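## Task

Take every bushing off the turntable, putting bronze ones in the red bin and steel ones in the green bin. Any bushing in the wrong bin means failure, as does leaving the crate or any bin tipped or moved from where it belongs. A result that holds only because the robot is still supporting it is not counted.

## Robot and tools

ROBOT. Two six-joint arms, left_arm and right_arm (FANUC CRX-5iA style), each ending in a two-finger parallel gripper that opens to 50 mm. Joint order per arm: waist, shoulder, elbow, forearm roll, wrist pitch, wrist roll. Base poses in the scene frame: left_arm at (+0.063, +0.311, 0) m, quat_wxyz (+0.997, 0, 0, -0.076); right_arm at (-0.012, -0.497, 0) m, quat_wxyz (+0.996, 0, 0, -0.094).

FRAME. One scene frame for everything: origin on the table surface midway between the arms, +z up, +x pointing out across the table, left_arm on the +y side. The words left and right are arm names, not image directions. The gripper's fingers extend along its own +z and close along its x axis. end_effector_position is the midpoint between the pads; fingertips sit 17.5 mm further along +z. A flat block protrudes roughly 9 cm toward the gripper's -y from the last joint's axis and rotates with it. Turning only the wrist roll moves the pad midpoint around a 25 mm circle.

execute_actions. Argument "actions" is a list with zero or one entry; optional "pictures" (boolean) turns the camera images on or off for that result (default: on).
- Empty list: no command, just the current state.
- Move: {"rows": [[18 numbers], ...], "steps": n}, n from 1 to 15 (15 if omitted), each step 1/30 s. Up to 15 rows; each row is used for one step and the final row repeats for any remaining steps.
- Wait: {"steps": n} with no rows, n up to 300; it returns once n steps have elapsed since the previous result, with your composing time included.
Each row always carries both arms: numbers 1-6 are left_arm's absolute joint target angles in radians (same convention as the Joint positions line), 7-9 are left gripper position, force_limit, speed; numbers 10-18 repeat that layout for right_arm. Joint ranges (rad): waist -3.491..3.491, shoulder -3.140..3.140, elbow -1.187..4.328, forearm roll -3.316..3.316, wrist pitch -3.140..3.140, wrist roll -3.927..3.927. A call is rejected (nothing sent) if any target exceeds a range end by over 0.010 rad and is further out than that joint's last reported angle. True ends may differ by up to 0.010 rad; targets beyond them are clipped, and a "joint sent to its limit" line may appear (possibly about an earlier move still running). Its absence does not prove more travel exists.
Gripper numbers, all absolute in [-1, 1]: position +1 = fully open (50 mm), about -0.65 = pads meet; send -1 to grip. force_limit per pad: -1 ≈ 20 N, 0 ≈ 102 N, +1 ≈ 185 N (actual can be ~17% above). speed of gap change: -1 = 20 mm/s, 0 = 85, +1 = 150. To leave a gripper unchanged, repeat its previous three numbers; zeros are real commands. Force or speed changes only apply after a new position value (differing by at least 0.01); to soften a grip, open first.

MOTION LIMITS. Max target speeds: 2.62 rad/s waist/shoulder, 3.14 elbow, 3.93 the three wrist joints, with 0.5 s to accelerate; all joints of an arm are synchronised. Targets are kept within a lead of the measured angle (0.805 rad waist/shoulder, 0.966 elbow, 1.21 wrist joints), and scaled back if they would put the gripper more than 70 mm from where it is. After a call the arms keep pursuing the last row until they settle or a step is HELD; then only a new move makes them continue. The simulation keeps running while you compose a reply.

RESULTS. State line `left_arm: …` | `right_arm: …`: end_effector_position (m) and end_effector_quat_wxyz in the scene frame; can be inaccurate at long reach. Joint positions and Joint velocities: one block per arm, column order (rad, rad/s). object_status: 0 moving, 1 blocked while opening, 2 blocked while closing (a real grip), 3 reached the commanded opening or pads met (usually empty). Any new position value resets it to 0 briefly. position_measured is in counts; opening ≈ (250 - position_measured) × 0.202 mm. If grip force falls or the part slips, the fingers re-close on their own, except after a grip at force_limit -1, where status stays 2 even when empty. Gripping an immovable off-centre object weakens the grip over time. "joint command not followed": a clearance check altered or blocked joint targets; the rest of the row ran. HELD: on those steps your row was partly or wholly withheld. MOTOR HOT warns of heating from holding loads; OVER-TEMPERATURE FAULT means brakes are on until cooled. TORQUE FAULT (joint load limit: 152 N m for waist, shoulder, elbow; 38 for wrist joints, including payload weight) or FORCE FAULT (150 N external force) halts that arm for 10 s and drops the rest of the call.

zoom_image: {"camera", "region": [x0, y0, x1, y1]} in pixels from the top-left of that camera's latest image, at most 504 by 504. Cameras: cam_head_left and cam_head_right (504x504), cam_left_wrist and cam_right_wrist (616x616).
read_manual: optional "section" (only "licences"); returns licence text, no motion.
finished_scene: {"scene": 1 or 2}; irreversible, reports whether the goal was met and loads the next task. Replying without any tool call ends the remaining scenes.

AVOID. Arm-to-arm collisions or pressing; dropping or knocking anything off the table; tilting or shifting the crate or bins; slamming or hard pushing; leaving a bushing still held by the gripper at the end (release it first). Occasional tugs on held parts or nudges of loose ones may occur.

Each tool is called after "Request:" by a JSON object that holds its "fn" and its "kwargs".

## Session

Request:
{"fn": "execute_actions", "kwargs": {"actions": []}}

Scene clock: 0.00 s of 12600.00 s.
left_arm: end_effector_position=(+0.5079, +0.4996, +0.2353) position_measured=3 object_status=3 end_effector_quat_wxyz=(-0.139, +0.682, -0.718, +0.002) | right_arm: end_effector_position=(+0.4301, -0.5373, +0.2829) position_measured=3 object_status=3 end_effector_quat_wxyz=(+0.316, +0.808, +0.469, +0.163)
Joint positions: left_arm=[ 0.856 -0.181 -0.277 -0.012 -1.198  2.391] | right_arm=[ 0.775 -0.433 -0.663  0.739 -1.124 -1.363]
Joint velocities: left_arm=[-0.    -0.001 -0.     0.    -0.001  0.   ] | right_arm=[-0.002 -0.    -0.    -0.     0.    -0.   ]

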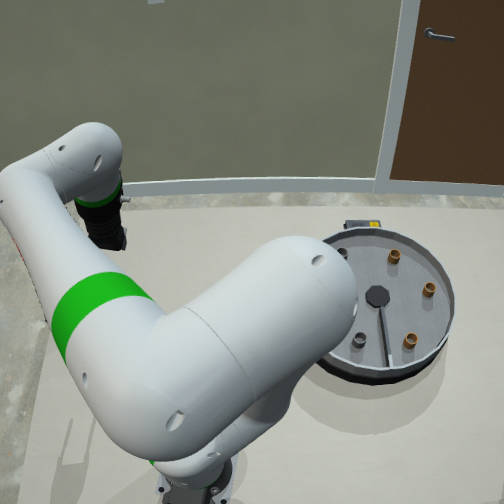

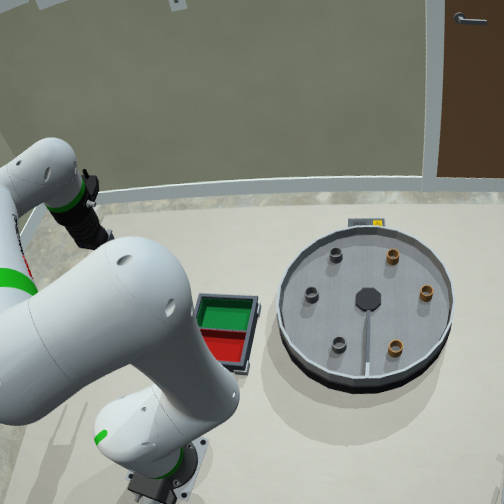

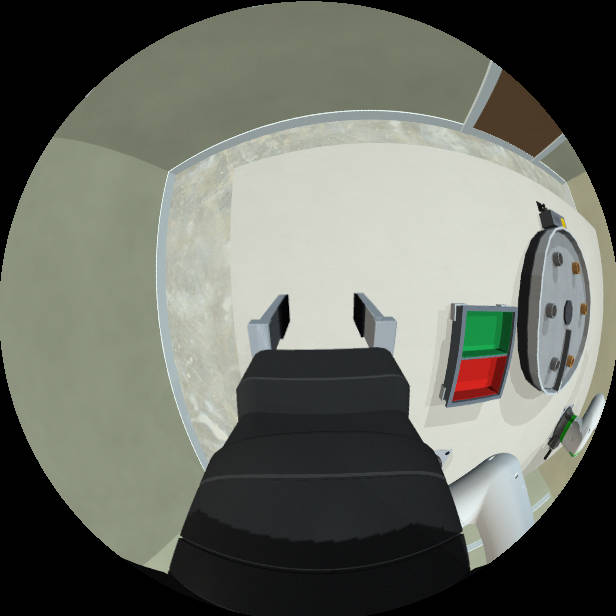

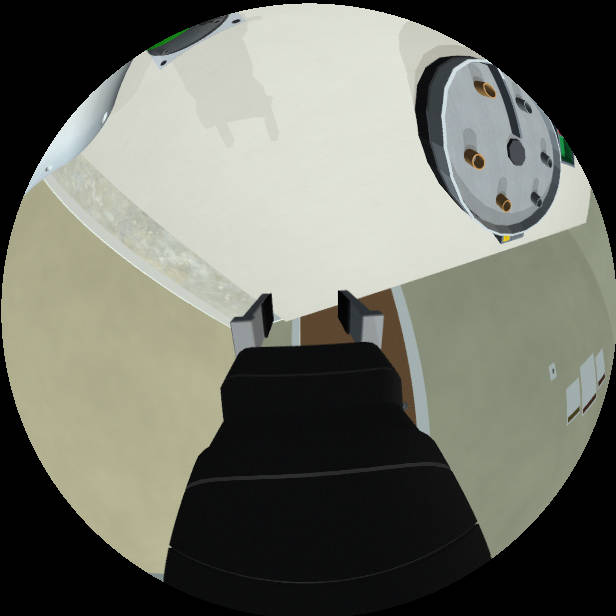

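Request:
{"fn": "execute_actions", "kwargs": {"actions": [{"rows":[[-0.159,-0.017,-0.056,0,-1.532,3.1416,1,-0.6,1,0.775,-0.433,-0.663,0.739,-1.124,-1.363,1,0,0]]}], "pictures": false}}

Request:
{"fn": "execute_actions", "kwargs": {"actions": [{"steps":60}]}}

Request:
{"fn": "execute_actions", "kwargs": {"actions": [{"steps":90}]}}

Scene clock: 9.53 s of 12600.00 s.
left_arm: end_effector_position=(+0.5412, +0.3354, +0.2400) position_measured=3 object_status=3 end_effector_quat_wxyz=(-0.081, +0.661, -0.745, +0.029) | right_arm: end_effector_position=(+0.4301, -0.5372, +0.2826) position_measured=3 object_status=3 end_effector_quat_wxyz=(+0.316, +0.808, +0.469, +0.163)
Joint positions: left_arm=[ 0.498 -0.119 -0.193 -0.007 -1.325  2.677] | right_arm=[ 0.775 -0.433 -0.663  0.739 -1.124 -1.363]
Joint velocities: left_arm=[-0.913  0.144  0.189  0.01  -0.286  0.643] | right_arm=[-0.     0.    -0.    -0.     0.    -0.001]
Steps of this call (steps 1 to 271: nothing new was sent; steps 272 to 286: all 15 steps of this action). Readings (joint positions | what the end effector reports):
272: left_arm=[0.855 -0.181 -0.277 -0.012 -1.198 2.391] | right_arm=[0.775 -0.433 -0.663 0.739 -1.124 -1.363] | left_arm position_measured=3 object_status=3 | right_arm position_measured=3 object_status=3
273: left_arm=[0.851 -0.181 -0.276 -0.012 -1.199 2.395] | right_arm=[0.775 -0.433 -0.663 0.739 -1.124 -1.363] | left_arm position_measured=3 object_status=3 | right_arm position_measured=3 object_status=3
275: left_arm=[0.826 -0.175 -0.269 -0.012 -1.210 2.418] | right_arm=[0.775 -0.433 -0.663 0.739 -1.124 -1.363] | left_arm position_measured=3 object_status=3 | right_arm position_measured=3 object_status=3
279: left_arm=[0.715 -0.154 -0.240 -0.010 -1.254 2.517] | right_arm=[0.775 -0.433 -0.663 0.739 -1.124 -1.363] | left_arm position_measured=3 object_status=3 | right_arm position_measured=3 object_status=3
286: the state above

Scene clock: 11.53 s of 12600.00 s.
left_arm: end_effector_position=(+0.4492, +0.0498, +0.2502) position_measured=3 object_status=3 end_effector_quat_wxyz=(-0.000, -0.589, +0.808, +0.000) | right_arm: end_effector_position=(+0.4301, -0.5372, +0.2826) position_measured=3 object_status=3 end_effector_quat_wxyz=(+0.316, +0.808, +0.469, +0.163)
Joint positions: left_arm=[-0.159 -0.017 -0.056 -0.    -1.532  3.142] | right_arm=[ 0.775 -0.433 -0.663  0.739 -1.124 -1.363]
Joint velocities: left_arm=[-0.     0.002 -0.    -0.001  0.    -0.   ] | right_arm=[ 0.001  0.    -0.    -0.     0.     0.   ]
Steps of this call (steps 1 to 45: the robot went on to your last target; steps 46 to 60: nothing new was sent). Readings (joint positions | what the end effector reports):
1: left_arm=[0.467 -0.114 -0.186 -0.007 -1.335 2.699] | right_arm=[0.775 -0.433 -0.663 0.739 -1.124 -1.363] | left_arm position_measured=3 object_status=3 | right_arm position_measured=3 object_status=3
2: left_arm=[0.436 -0.109 -0.180 -0.007 -1.345 2.721] | right_arm=[0.775 -0.433 -0.663 0.739 -1.124 -1.363] | left_arm position_measured=3 object_status=3 | right_arm position_measured=3 object_status=3
4: left_arm=[0.374 -0.099 -0.167 -0.006 -1.364 2.765] | right_arm=[0.775 -0.433 -0.663 0.739 -1.124 -1.363] | left_arm position_measured=3 object_status=3 | right_arm position_measured=3 object_status=3
8: left_arm=[0.250 -0.080 -0.141 -0.005 -1.403 2.853] | right_arm=[0.775 -0.433 -0.663 0.739 -1.124 -1.363] | left_arm position_measured=3 object_status=3 | right_arm position_measured=3 object_status=3
60: the state above
All arms were judged still, so your last target was given up. Only a new action makes them travel on or press farther. Fingers that are still opening or closing keep moving.

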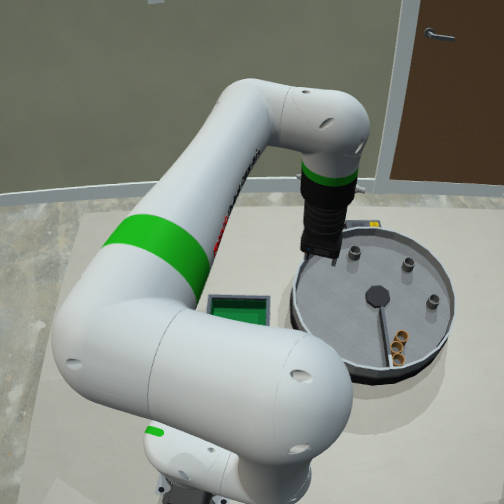

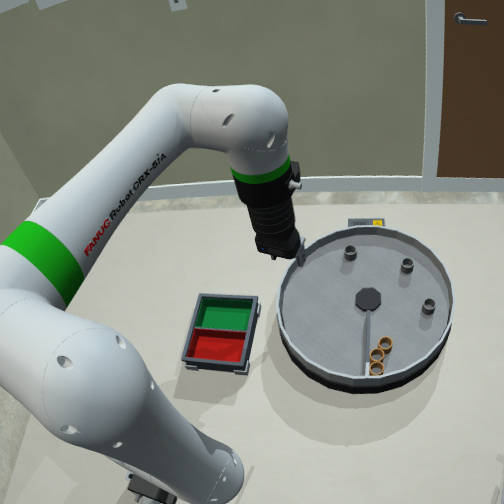

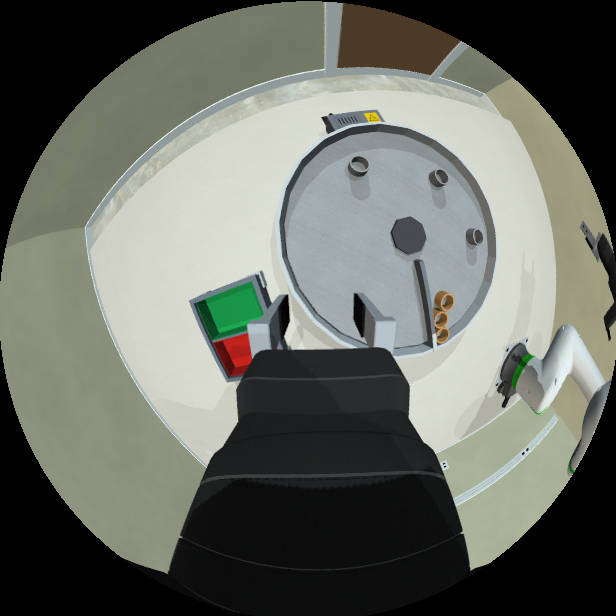

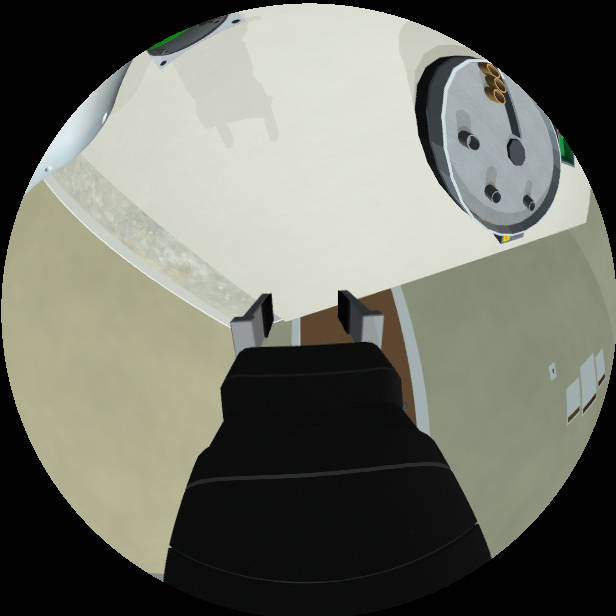

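Scene clock: 14.53 s of 12600.00 s.
left_arm: end_effector_position=(+0.4492, +0.0498, +0.2502) position_measured=3 object_status=3 end_effector_quat_wxyz=(-0.000, -0.589, +0.808, +0.000) | right_arm: end_effector_position=(+0.4301, -0.5372, +0.2826) position_measured=3 object_status=3 end_effector_quat_wxyz=(+0.316, +0.808, +0.469, +0.163)
Joint positions: left_arm=[-0.159 -0.017 -0.056  0.    -1.532  3.142] | right_arm=[ 0.775 -0.433 -0.663  0.739 -1.124 -1.363]
Joint velocities: left_arm=[ 0.001  0.001  0.001 -0.     0.     0.001] | right_arm=[ 0.001  0.     0.    -0.     0.001 -0.   ]
Steps of this call (steps 1 to 90: nothing new was sent). Readings (joint positions | what the end effector reports):
1: left_arm=[-0.159 -0.017 -0.056 -0.000 -1.532 3.142] | right_arm=[0.775 -0.433 -0.663 0.739 -1.124 -1.363] | left_arm position_measured=3 object_status=3 | right_arm position_measured=3 object_status=3
2: left_arm=[-0.159 -0.017 -0.056 -0.000 -1.532 3.142] | right_arm=[0.775 -0.433 -0.663 0.739 -1.124 -1.363] | left_arm position_measured=3 object_status=3 | right_arm position_measured=3 object_status=3
4: left_arm=[-0.159 -0.017 -0.056 -0.000 -1.532 3.142] | right_arm=[0.775 -0.433 -0.663 0.739 -1.124 -1.363] | left_arm position_measured=3 object_status=3 | right_arm position_measured=3 object_status=3
8: left_arm=[-0.159 -0.017 -0.056 -0.000 -1.532 3.142] | right_arm=[0.775 -0.433 -0.663 0.739 -1.124 -1.363] | left_arm position_measured=3 object_status=3 | right_arm position_measured=3 object_status=3
90: the state above

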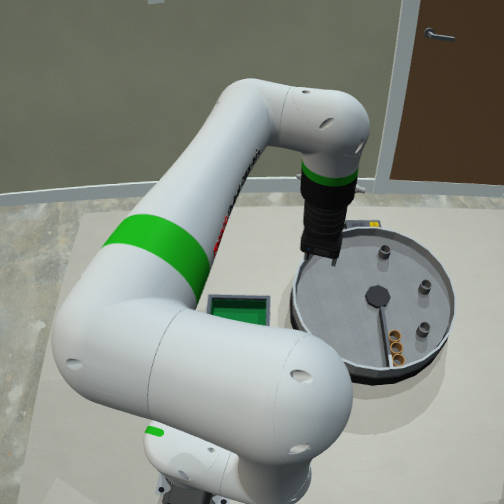

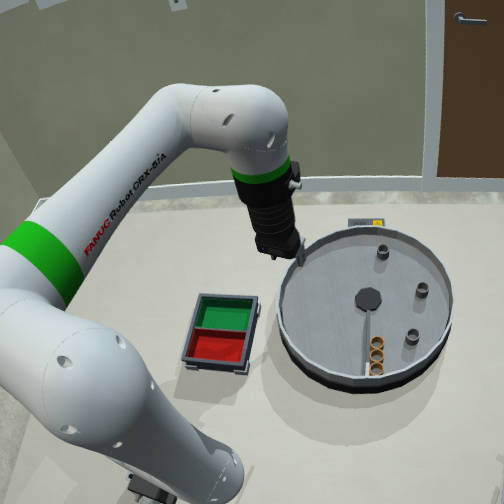

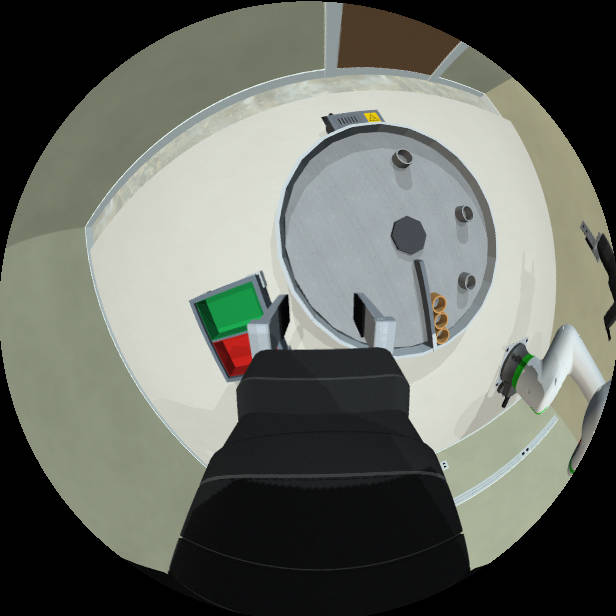

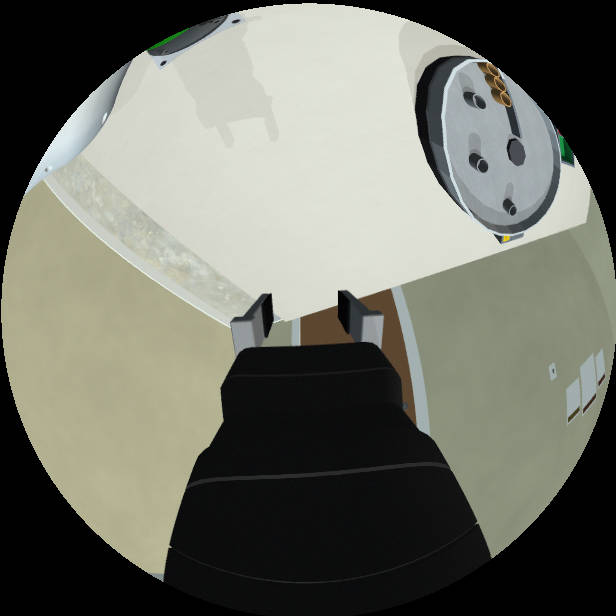

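Request:
{"fn": "execute_actions", "kwargs": {"actions": [{"rows":[[-0.543,0.186,0.046,0,-1.431,0.695,1,-0.6,1,0.775,-0.433,-0.663,0.739,-1.124,-1.363,1,0,0]]}], "pictures": false}}

Request:
{"fn": "execute_actions", "kwargs": {"actions": [{"steps":60}]}}

Request:
{"fn": "zoom_image", "kwargs": {"camera": "cam_left_wrist", "region": [220,150,420,350]}}

Request:
{"fn": "zoom_image", "kwargs": {"camera": "cam_right_wrist", "region": [420,20,580,180]}}

Scene clock: 27.70 s of 12600.00 s.
left_arm: end_effector_position=(+0.4118, -0.0527, +0.2264) position_measured=3 object_status=3 end_effector_quat_wxyz=(-0.000, -0.144, +0.990, +0.000) | right_arm: end_effector_position=(+0.4301, -0.5372, +0.2826) position_measured=3 object_status=3 end_effector_quat_wxyz=(+0.316, +0.808, +0.469, +0.163)
Joint positions: left_arm=[-0.356  0.087 -0.004  0.    -1.48   2.368] | right_arm=[ 0.775 -0.433 -0.663  0.739 -1.124 -1.363]
Joint velocities: left_arm=[-0.481  0.253  0.128 -0.001  0.126 -2.666] | right_arm=[ 0.001 -0.    -0.    -0.001  0.001  0.001]
Steps of this call (steps 1 to 380: nothing new was sent; steps 381 to 395: all 15 steps of this action). Readings (joint positions | what the end effector reports):
381: left_arm=[-0.159 -0.017 -0.056 0.000 -1.532 3.142] | right_arm=[0.775 -0.433 -0.663 0.739 -1.124 -1.363] | left_arm position_measured=3 object_status=3 | right_arm position_measured=3 object_status=3
382: left_arm=[-0.161 -0.016 -0.055 0.000 -1.532 3.136] | right_arm=[0.775 -0.433 -0.663 0.739 -1.124 -1.363] | left_arm position_measured=3 object_status=3 | right_arm position_measured=3 object_status=3
384: left_arm=[-0.173 -0.010 -0.052 0.000 -1.529 3.098] | right_arm=[0.775 -0.433 -0.663 0.739 -1.124 -1.363] | left_arm position_measured=3 object_status=3 | right_arm position_measured=3 object_status=3
388: left_arm=[-0.230 0.020 -0.037 0.000 -1.514 2.917] | right_arm=[0.775 -0.433 -0.663 0.739 -1.124 -1.363] | left_arm position_measured=3 object_status=3 | right_arm position_measured=3 object_status=3
395: the state above

Scene clock: 29.70 s of 12600.00 s.
left_arm: end_effector_position=(+0.3396, -0.1104, +0.1999) position_measured=3 object_status=3 end_effector_quat_wxyz=(-0.000, +0.707, +0.707, -0.000) | right_arm: end_effector_position=(+0.4301, -0.5372, +0.2826) position_measured=3 object_status=3 end_effector_quat_wxyz=(+0.316, +0.808, +0.469, +0.163)
Joint positions: left_arm=[-0.543  0.186  0.046  0.    -1.431  0.695] | right_arm=[ 0.775 -0.433 -0.663  0.739 -1.124 -1.363]
Joint velocities: left_arm=[ 0.001  0.     0.     0.    -0.001  0.001] | right_arm=[-0.001  0.     0.     0.     0.    -0.   ]
Steps of this call (steps 1 to 45: the robot went on to your last target; steps 46 to 60: nothing new was sent). Readings (joint positions | what the end effector reports):
1: left_arm=[-0.372 0.096 0.001 0.000 -1.476 2.275] | right_arm=[0.775 -0.433 -0.663 0.739 -1.124 -1.363] | left_arm position_measured=3 object_status=3 | right_arm position_measured=3 object_status=3
2: left_arm=[-0.388 0.104 0.005 0.000 -1.472 2.177] | right_arm=[0.775 -0.433 -0.663 0.739 -1.124 -1.363] | left_arm position_measured=3 object_status=3 | right_arm position_measured=3 object_status=3
4: left_arm=[-0.418 0.120 0.013 0.000 -1.464 1.962] | right_arm=[0.775 -0.433 -0.663 0.739 -1.124 -1.363] | left_arm position_measured=3 object_status=3 | right_arm position_measured=3 object_status=3
8: left_arm=[-0.471 0.148 0.027 0.000 -1.450 1.471] | right_arm=[0.775 -0.433 -0.663 0.739 -1.124 -1.363] | left_arm position_measured=3 object_status=3 | right_arm position_measured=3 object_status=3
60: the state above
All arms were judged still, so your last target was given up. Only a new action makes them travel on or press farther. Fingers that are still opening or closing keep moving.

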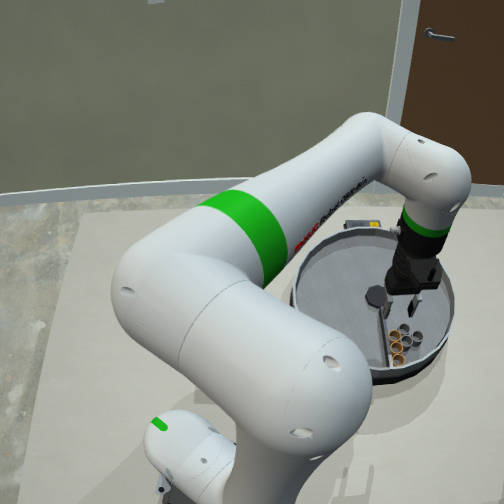

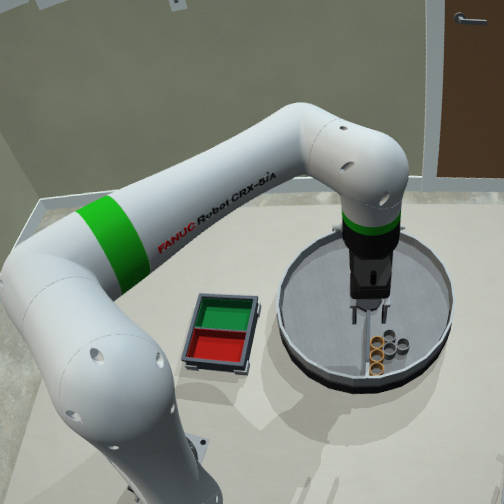

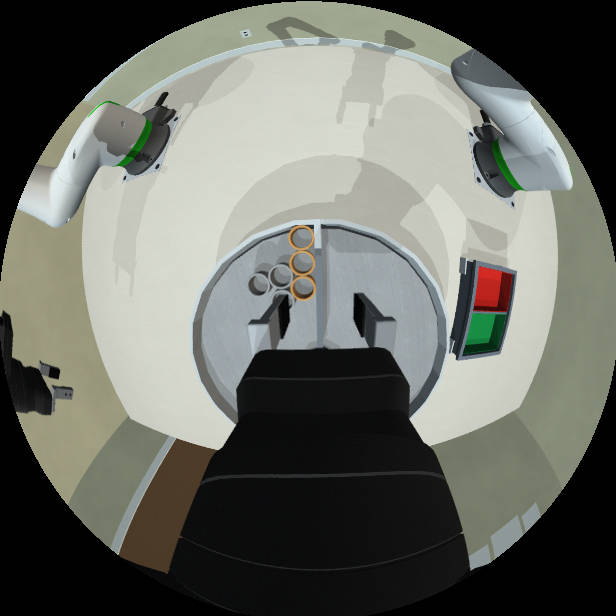

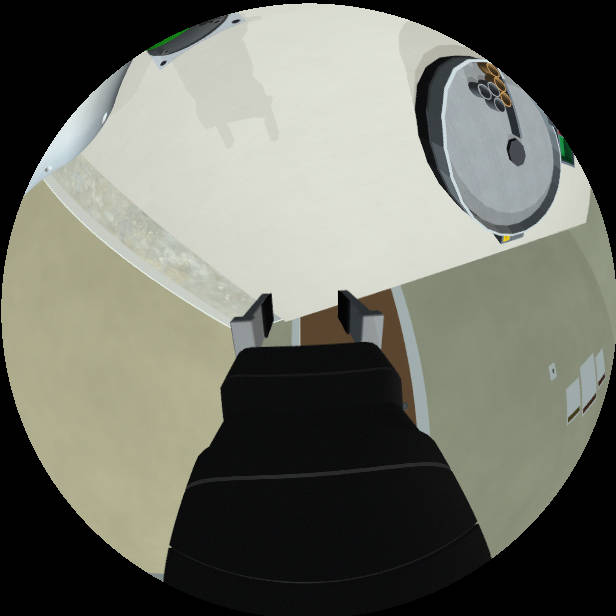

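Region (220, 150, 420, 350) of cam_left_wrist's 616x616 image, scaled by 2.520, with more detail than that image has.

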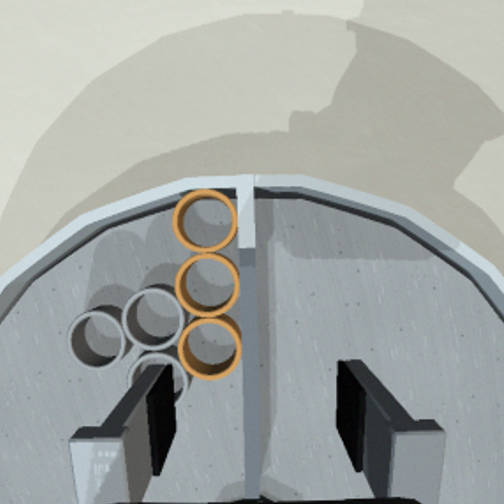

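Region (420, 20, 580, 180) of cam_right_wrist's 616x616 image, scaled by 3.150, with more detail than that image has.

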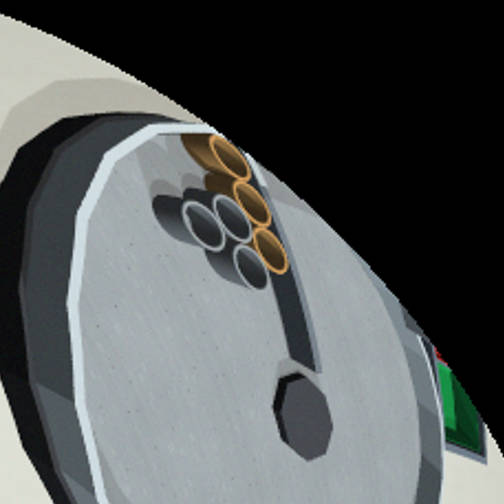

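Request:
{"fn": "execute_actions", "kwargs": {"actions": [{"rows":[[-0.634,0.281,0.02,0,-1.31,2.357,1,-0.6,1,0.775,-0.433,-0.663,0.739,-1.124,-1.363,1,0,0]]}], "pictures": false}}

Request:
{"fn": "execute_actions", "kwargs": {"actions": [{"steps":50}]}}

Request:
{"fn": "zoom_image", "kwargs": {"camera": "cam_left_wrist", "region": [220,170,420,370]}}

Request:
{"fn": "zoom_image", "kwargs": {"camera": "cam_head_right", "region": [330,280,460,410]}}

Scene clock: 35.97 s of 12600.00 s.
left_arm: end_effector_position=(+0.3362, -0.1573, +0.1628) position_measured=3 object_status=3 end_effector_quat_wxyz=(-0.000, +0.369, +0.929, +0.000) | right_arm: end_effector_position=(+0.4301, -0.5372, +0.2826) position_measured=3 object_status=3 end_effector_quat_wxyz=(+0.316, +0.808, +0.469, +0.163)
Joint positions: left_arm=[-0.6    0.245  0.03   0.    -1.356  1.567] | right_arm=[ 0.775 -0.433 -0.663  0.739 -1.124 -1.363]
Joint velocities: left_arm=[-0.153  0.16  -0.043  0.     0.202  3.416] | right_arm=[ 0.     0.     0.    -0.001 -0.001  0.   ]
Steps of this call (steps 1 to 173: nothing new was sent; steps 174 to 188: all 15 steps of this action). Readings (joint positions | what the end effector reports):
174: left_arm=[-0.543 0.186 0.046 0.000 -1.431 0.695] | right_arm=[0.775 -0.433 -0.663 0.739 -1.124 -1.363] | left_arm position_measured=3 object_status=3 | right_arm position_measured=3 object_status=3
175: left_arm=[-0.543 0.186 0.046 0.000 -1.430 0.701] | right_arm=[0.775 -0.433 -0.663 0.739 -1.124 -1.363] | left_arm position_measured=3 object_status=3 | right_arm position_measured=3 object_status=3
177: left_arm=[-0.546 0.189 0.045 0.000 -1.427 0.739] | right_arm=[0.775 -0.433 -0.663 0.739 -1.124 -1.363] | left_arm position_measured=3 object_status=3 | right_arm position_measured=3 object_status=3
181: left_arm=[-0.560 0.203 0.041 0.000 -1.409 0.919] | right_arm=[0.775 -0.433 -0.663 0.739 -1.124 -1.363] | left_arm position_measured=3 object_status=3 | right_arm position_measured=3 object_status=3
188: the state above

Scene clock: 37.63 s of 12600.00 s.
left_arm: end_effector_position=(+0.3445, -0.1805, +0.1400) position_measured=3 object_status=3 end_effector_quat_wxyz=(-0.000, +0.000, +1.000, +0.000) | right_arm: end_effector_position=(+0.4301, -0.5372, +0.2826) position_measured=3 object_status=3 end_effector_quat_wxyz=(+0.316, +0.808, +0.469, +0.163)
Joint positions: left_arm=[-0.634  0.281  0.02   0.    -1.31   2.357] | right_arm=[ 0.775 -0.433 -0.663  0.739 -1.124 -1.363]
Joint velocities: left_arm=[-0.  0.  0.  0. -0. -0.] | right_arm=[ 0.001 -0.    -0.     0.001  0.002 -0.   ]
Steps of this call (steps 1 to 30: the robot went on to your last target; steps 31 to 50: nothing new was sent). Readings (joint positions | what the end effector reports):
1: left_arm=[-0.605 0.250 0.028 0.000 -1.349 1.680] | right_arm=[0.775 -0.433 -0.663 0.739 -1.124 -1.363] | left_arm position_measured=3 object_status=3 | right_arm position_measured=3 object_status=3
2: left_arm=[-0.609 0.255 0.027 0.000 -1.343 1.784] | right_arm=[0.775 -0.433 -0.663 0.739 -1.124 -1.363] | left_arm position_measured=3 object_status=3 | right_arm position_measured=3 object_status=3
4: left_arm=[-0.617 0.264 0.025 0.000 -1.332 1.966] | right_arm=[0.775 -0.433 -0.663 0.739 -1.124 -1.363] | left_arm position_measured=3 object_status=3 | right_arm position_measured=3 object_status=3
8: left_arm=[-0.629 0.275 0.022 0.000 -1.317 2.226] | right_arm=[0.775 -0.433 -0.663 0.739 -1.124 -1.363] | left_arm position_measured=3 object_status=3 | right_arm position_measured=3 object_status=3
50: the state above
All arms were judged still, so your last target was given up. Only a new action makes them travel on or press farther. Fingers that are still opening or closing keep moving.

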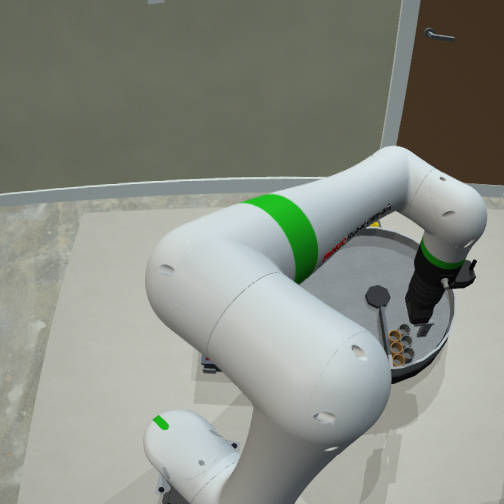

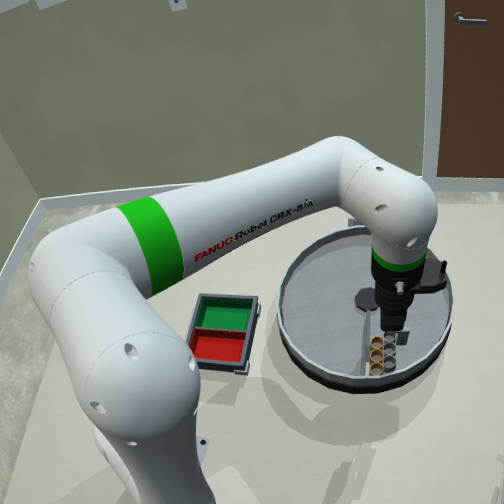

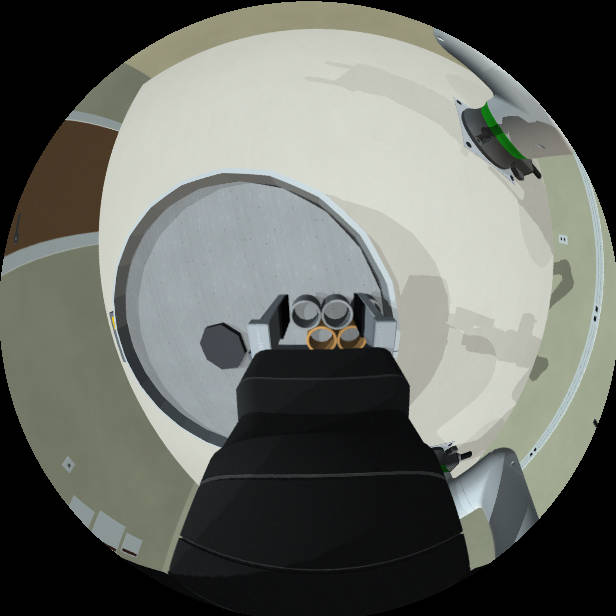

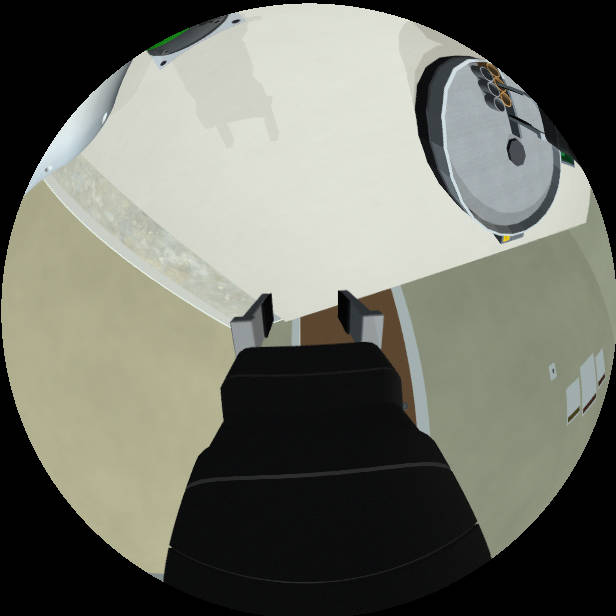

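Region (220, 170, 420, 370) of cam_left_wrist's 616x616 image, scaled by 2.520, with more detail than that image has.

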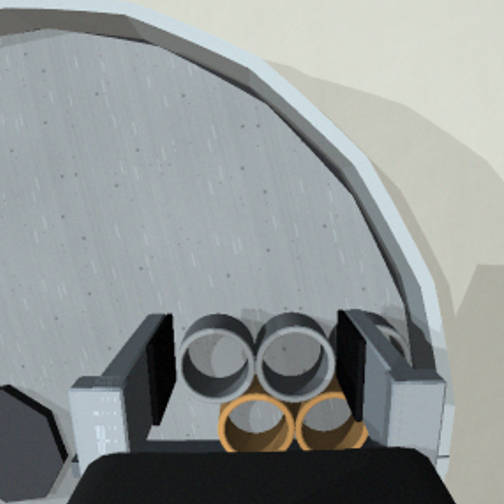

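Region (330, 280, 460, 410) of cam_head_right's 504x504 image, scaled by 3.877, with more detail than that image has.

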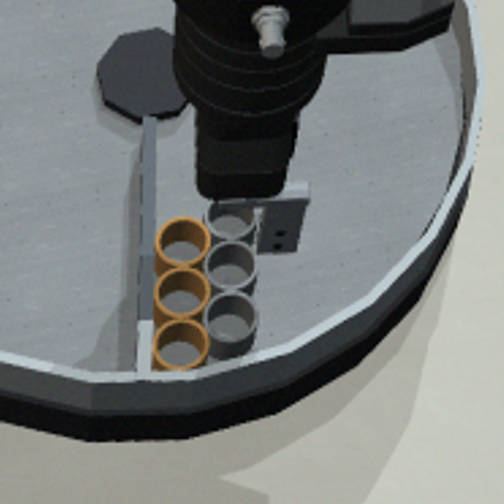

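Request:
{"fn": "execute_actions", "kwargs": {"actions": [{"rows":[[-0.627,0.278,-0.0445,0,-1.248,3.397,0.6,-0.6,1,0.775,-0.433,-0.663,0.739,-1.124,-1.363,1,0,0]]}], "pictures": false}}

Request:
{"fn": "execute_actions", "kwargs": {"actions": [{"steps":30}]}}

Request:
{"fn": "zoom_image", "kwargs": {"camera": "cam_left_wrist", "region": [240,220,400,380]}}

Request:
{"fn": "zoom_image", "kwargs": {"camera": "cam_head_right", "region": [340,290,440,390]}}

Scene clock: 50.00 s of 12600.00 s.
left_arm: end_effector_position=(+0.3601, -0.1673, +0.1211) position_measured=63 object_status=3 end_effector_quat_wxyz=(+0.000, -0.383, +0.924, -0.000) | right_arm: end_effector_position=(+0.4301, -0.5372, +0.2826) position_measured=3 object_status=3 end_effector_quat_wxyz=(+0.316, +0.808, +0.469, +0.163)
Joint positions: left_arm=[-0.629  0.279 -0.028  0.    -1.263  3.138] | right_arm=[ 0.775 -0.433 -0.663  0.739 -1.124 -1.363]
Joint velocities: left_arm=[ 0.014 -0.007 -0.123  0.     0.118  1.969] | right_arm=[-0.    -0.     0.     0.002  0.001 -0.   ]
Steps of this call (steps 1 to 356: nothing new was sent; steps 357 to 371: all 15 steps of this action). Readings (joint positions | what the end effector reports):
357: left_arm=[-0.634 0.281 0.020 0.000 -1.310 2.358] | right_arm=[0.775 -0.433 -0.663 0.739 -1.124 -1.363] | left_arm position_measured=18 object_status=0 | right_arm position_measured=3 object_status=3
358: left_arm=[-0.634 0.281 0.020 0.000 -1.310 2.364] | right_arm=[0.775 -0.433 -0.663 0.739 -1.124 -1.363] | left_arm position_measured=43 object_status=0 | right_arm position_measured=3 object_status=3
360: left_arm=[-0.634 0.281 0.017 0.000 -1.307 2.402] | right_arm=[0.775 -0.433 -0.663 0.739 -1.124 -1.363] | left_arm position_measured=63 object_status=0 | right_arm position_measured=3 object_status=3
364: left_arm=[-0.633 0.280 0.006 0.000 -1.297 2.581] | right_arm=[0.775 -0.433 -0.663 0.739 -1.124 -1.363] | left_arm position_measured=63 object_status=0 | right_arm position_measured=3 object_status=3
371: the state above

Scene clock: 51.00 s of 12600.00 s.
left_arm: end_effector_position=(+0.3633, -0.1600, +0.1150) position_measured=63 object_status=3 end_effector_quat_wxyz=(+0.000, -0.500, +0.866, -0.000) | right_arm: end_effector_position=(+0.4301, -0.5372, +0.2826) position_measured=3 object_status=3 end_effector_quat_wxyz=(+0.316, +0.808, +0.469, +0.163)
Joint positions: left_arm=[-0.627  0.278 -0.044  0.    -1.248  3.397] | right_arm=[ 0.775 -0.433 -0.663  0.739 -1.124 -1.363]
Joint velocities: left_arm=[ 0.     0.002 -0.002 -0.     0.     0.   ] | right_arm=[ 0.003 -0.    -0.    -0.     0.     0.   ]
Steps of this call (steps 1 to 30: the robot went on to your last target). Readings (joint positions | what the end effector reports):
1: left_arm=[-0.628 0.279 -0.032 0.000 -1.260 3.201] | right_arm=[0.775 -0.433 -0.663 0.739 -1.124 -1.363] | left_arm position_measured=63 object_status=3 | right_arm position_measured=3 object_status=3
2: left_arm=[-0.628 0.278 -0.036 0.000 -1.256 3.255] | right_arm=[0.775 -0.433 -0.663 0.739 -1.124 -1.363] | left_arm position_measured=63 object_status=3 | right_arm position_measured=3 object_status=3
4: left_arm=[-0.627 0.278 -0.041 0.000 -1.252 3.336] | right_arm=[0.775 -0.433 -0.663 0.739 -1.124 -1.363] | left_arm position_measured=63 object_status=3 | right_arm position_measured=3 object_status=3
8: left_arm=[-0.627 0.278 -0.044 0.000 -1.248 3.396] | right_arm=[0.775 -0.433 -0.663 0.739 -1.124 -1.363] | left_arm position_measured=63 object_status=3 | right_arm position_measured=3 object_status=3
30: the state above
All arms were judged still, so your last target was given up. Only a new action makes them travel on or press farther. Fingers that are still opening or closing keep moving.

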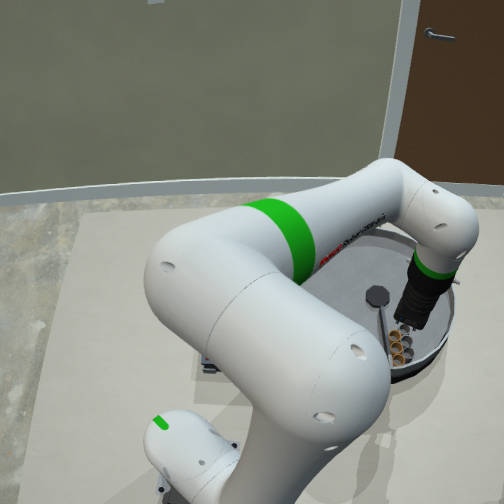

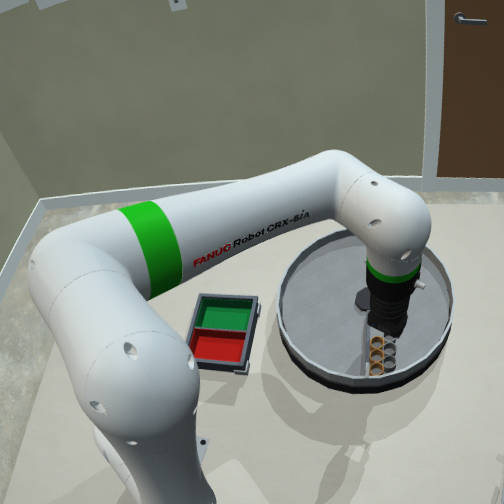

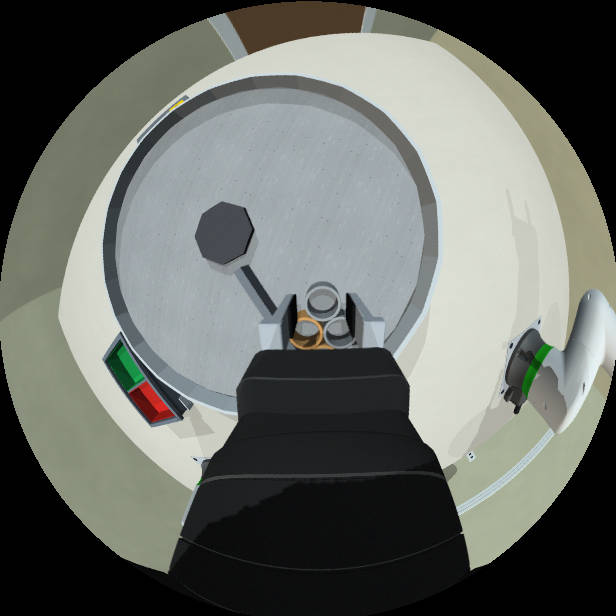

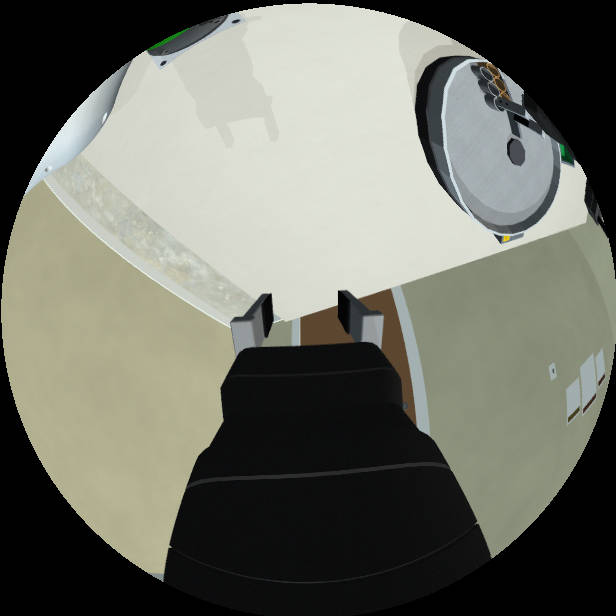

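Region (240, 220, 400, 380) of cam_left_wrist's 616x616 image, scaled by 3.150, with more detail than that image has.

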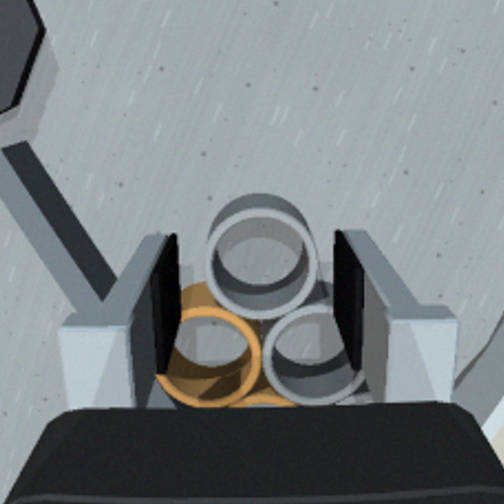

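Region (340, 290, 440, 390) of cam_head_right's 504x504 image, scaled by 5.040, with more detail than that image has.

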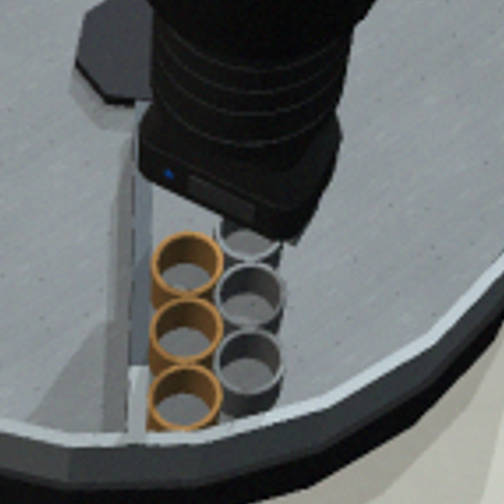

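Request:
{"fn": "execute_actions", "kwargs": {"actions": [{"rows":[[-0.627,0.3035,-0.086,0,-1.181,3.397,0.6,-0.6,1,0.775,-0.433,-0.663,0.739,-1.124,-1.363,1,0,0]]}]}}

Request:
{"fn": "zoom_image", "kwargs": {"camera": "cam_left_wrist", "region": [240,220,400,380]}}

Request:
{"fn": "zoom_image", "kwargs": {"camera": "cam_right_wrist", "region": [450,50,550,150]}}

Scene clock: 57.20 s of 12600.00 s.
left_arm: end_effector_position=(+0.3633, -0.1600, +0.0850) position_measured=63 object_status=3 end_effector_quat_wxyz=(+0.000, -0.500, +0.866, -0.000) | right_arm: end_effector_position=(+0.4301, -0.5372, +0.2826) position_measured=3 object_status=3 end_effector_quat_wxyz=(+0.316, +0.808, +0.469, +0.163)
Joint positions: left_arm=[-0.627  0.304 -0.086  0.    -1.181  3.397] | right_arm=[ 0.775 -0.433 -0.663  0.739 -1.124 -1.363]
Joint velocities: left_arm=[-0.    -0.001  0.001  0.    -0.    -0.001] | right_arm=[-0. -0. -0.  0.  0. -0.]
Steps of this call (steps 1 to 171: nothing new was sent; steps 172 to 186: all 15 steps of this action). Readings (joint positions | what the end effector reports):
172: left_arm=[-0.627 0.278 -0.045 0.000 -1.247 3.397] | right_arm=[0.775 -0.433 -0.663 0.739 -1.124 -1.363] | left_arm position_measured=63 object_status=3 | right_arm position_measured=3 object_status=3
173: left_arm=[-0.627 0.280 -0.048 0.000 -1.241 3.397] | right_arm=[0.775 -0.433 -0.663 0.739 -1.124 -1.363] | left_arm position_measured=63 object_status=3 | right_arm position_measured=3 object_status=3
175: left_arm=[-0.627 0.294 -0.070 0.000 -1.206 3.397] | right_arm=[0.775 -0.433 -0.663 0.739 -1.124 -1.363] | left_arm position_measured=63 object_status=3 | right_arm position_measured=3 object_status=3
179: left_arm=[-0.627 0.304 -0.086 0.000 -1.181 3.397] | right_arm=[0.775 -0.433 -0.663 0.739 -1.124 -1.363] | left_arm position_measured=63 object_status=3 | right_arm position_measured=3 object_status=3
186: the state above

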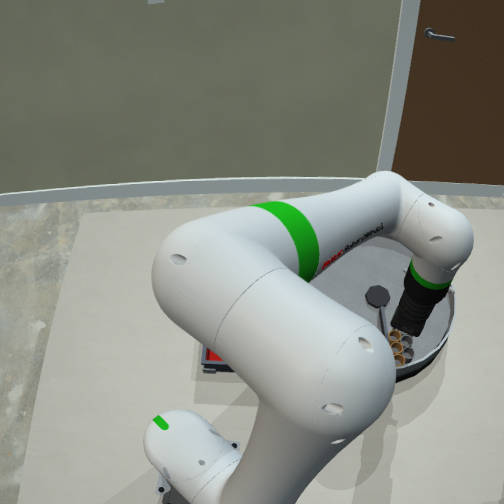

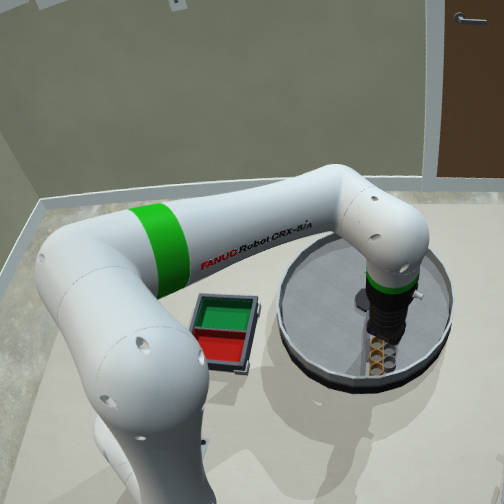

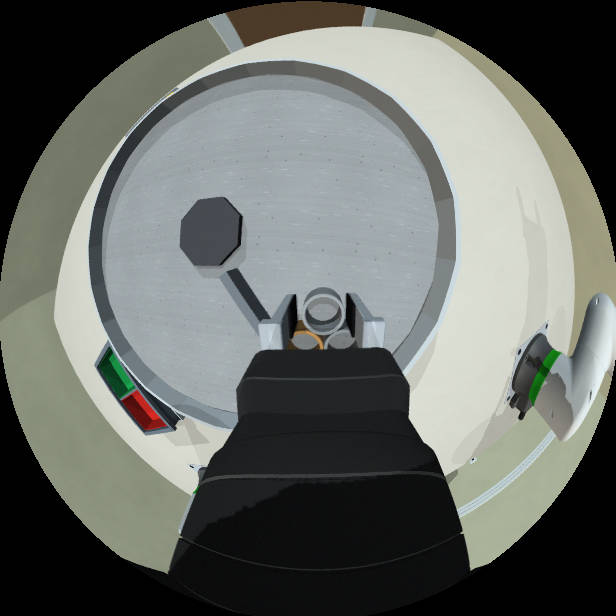

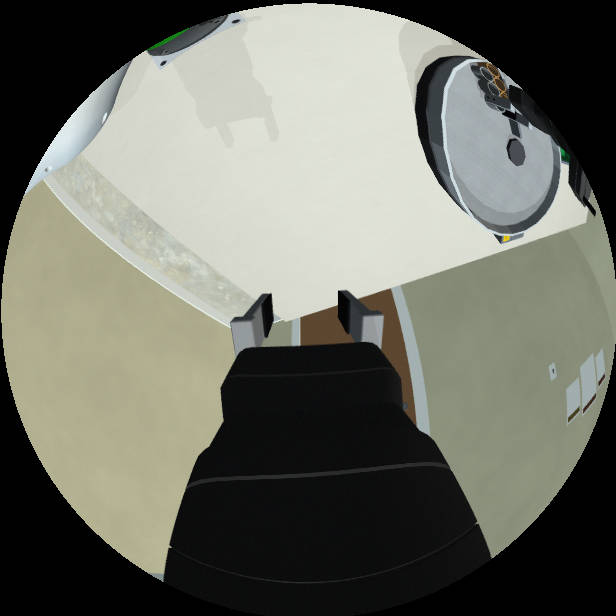

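Region (240, 220, 400, 380) of cam_left_wrist's 616x616 image, scaled by 3.150, with more detail than that image has.

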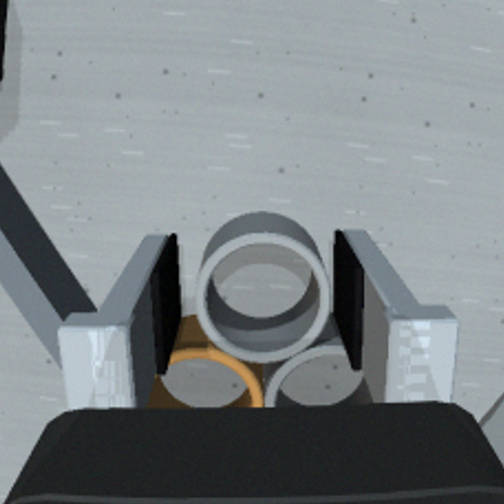

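Region (450, 50, 550, 150) of cam_right_wrist's 616x616 image, scaled by 5.040, with more detail than that image has.

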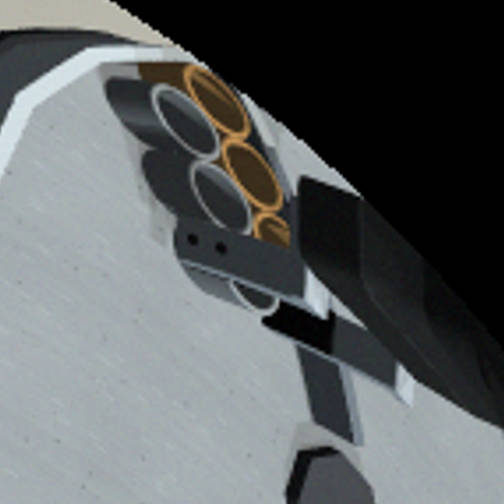

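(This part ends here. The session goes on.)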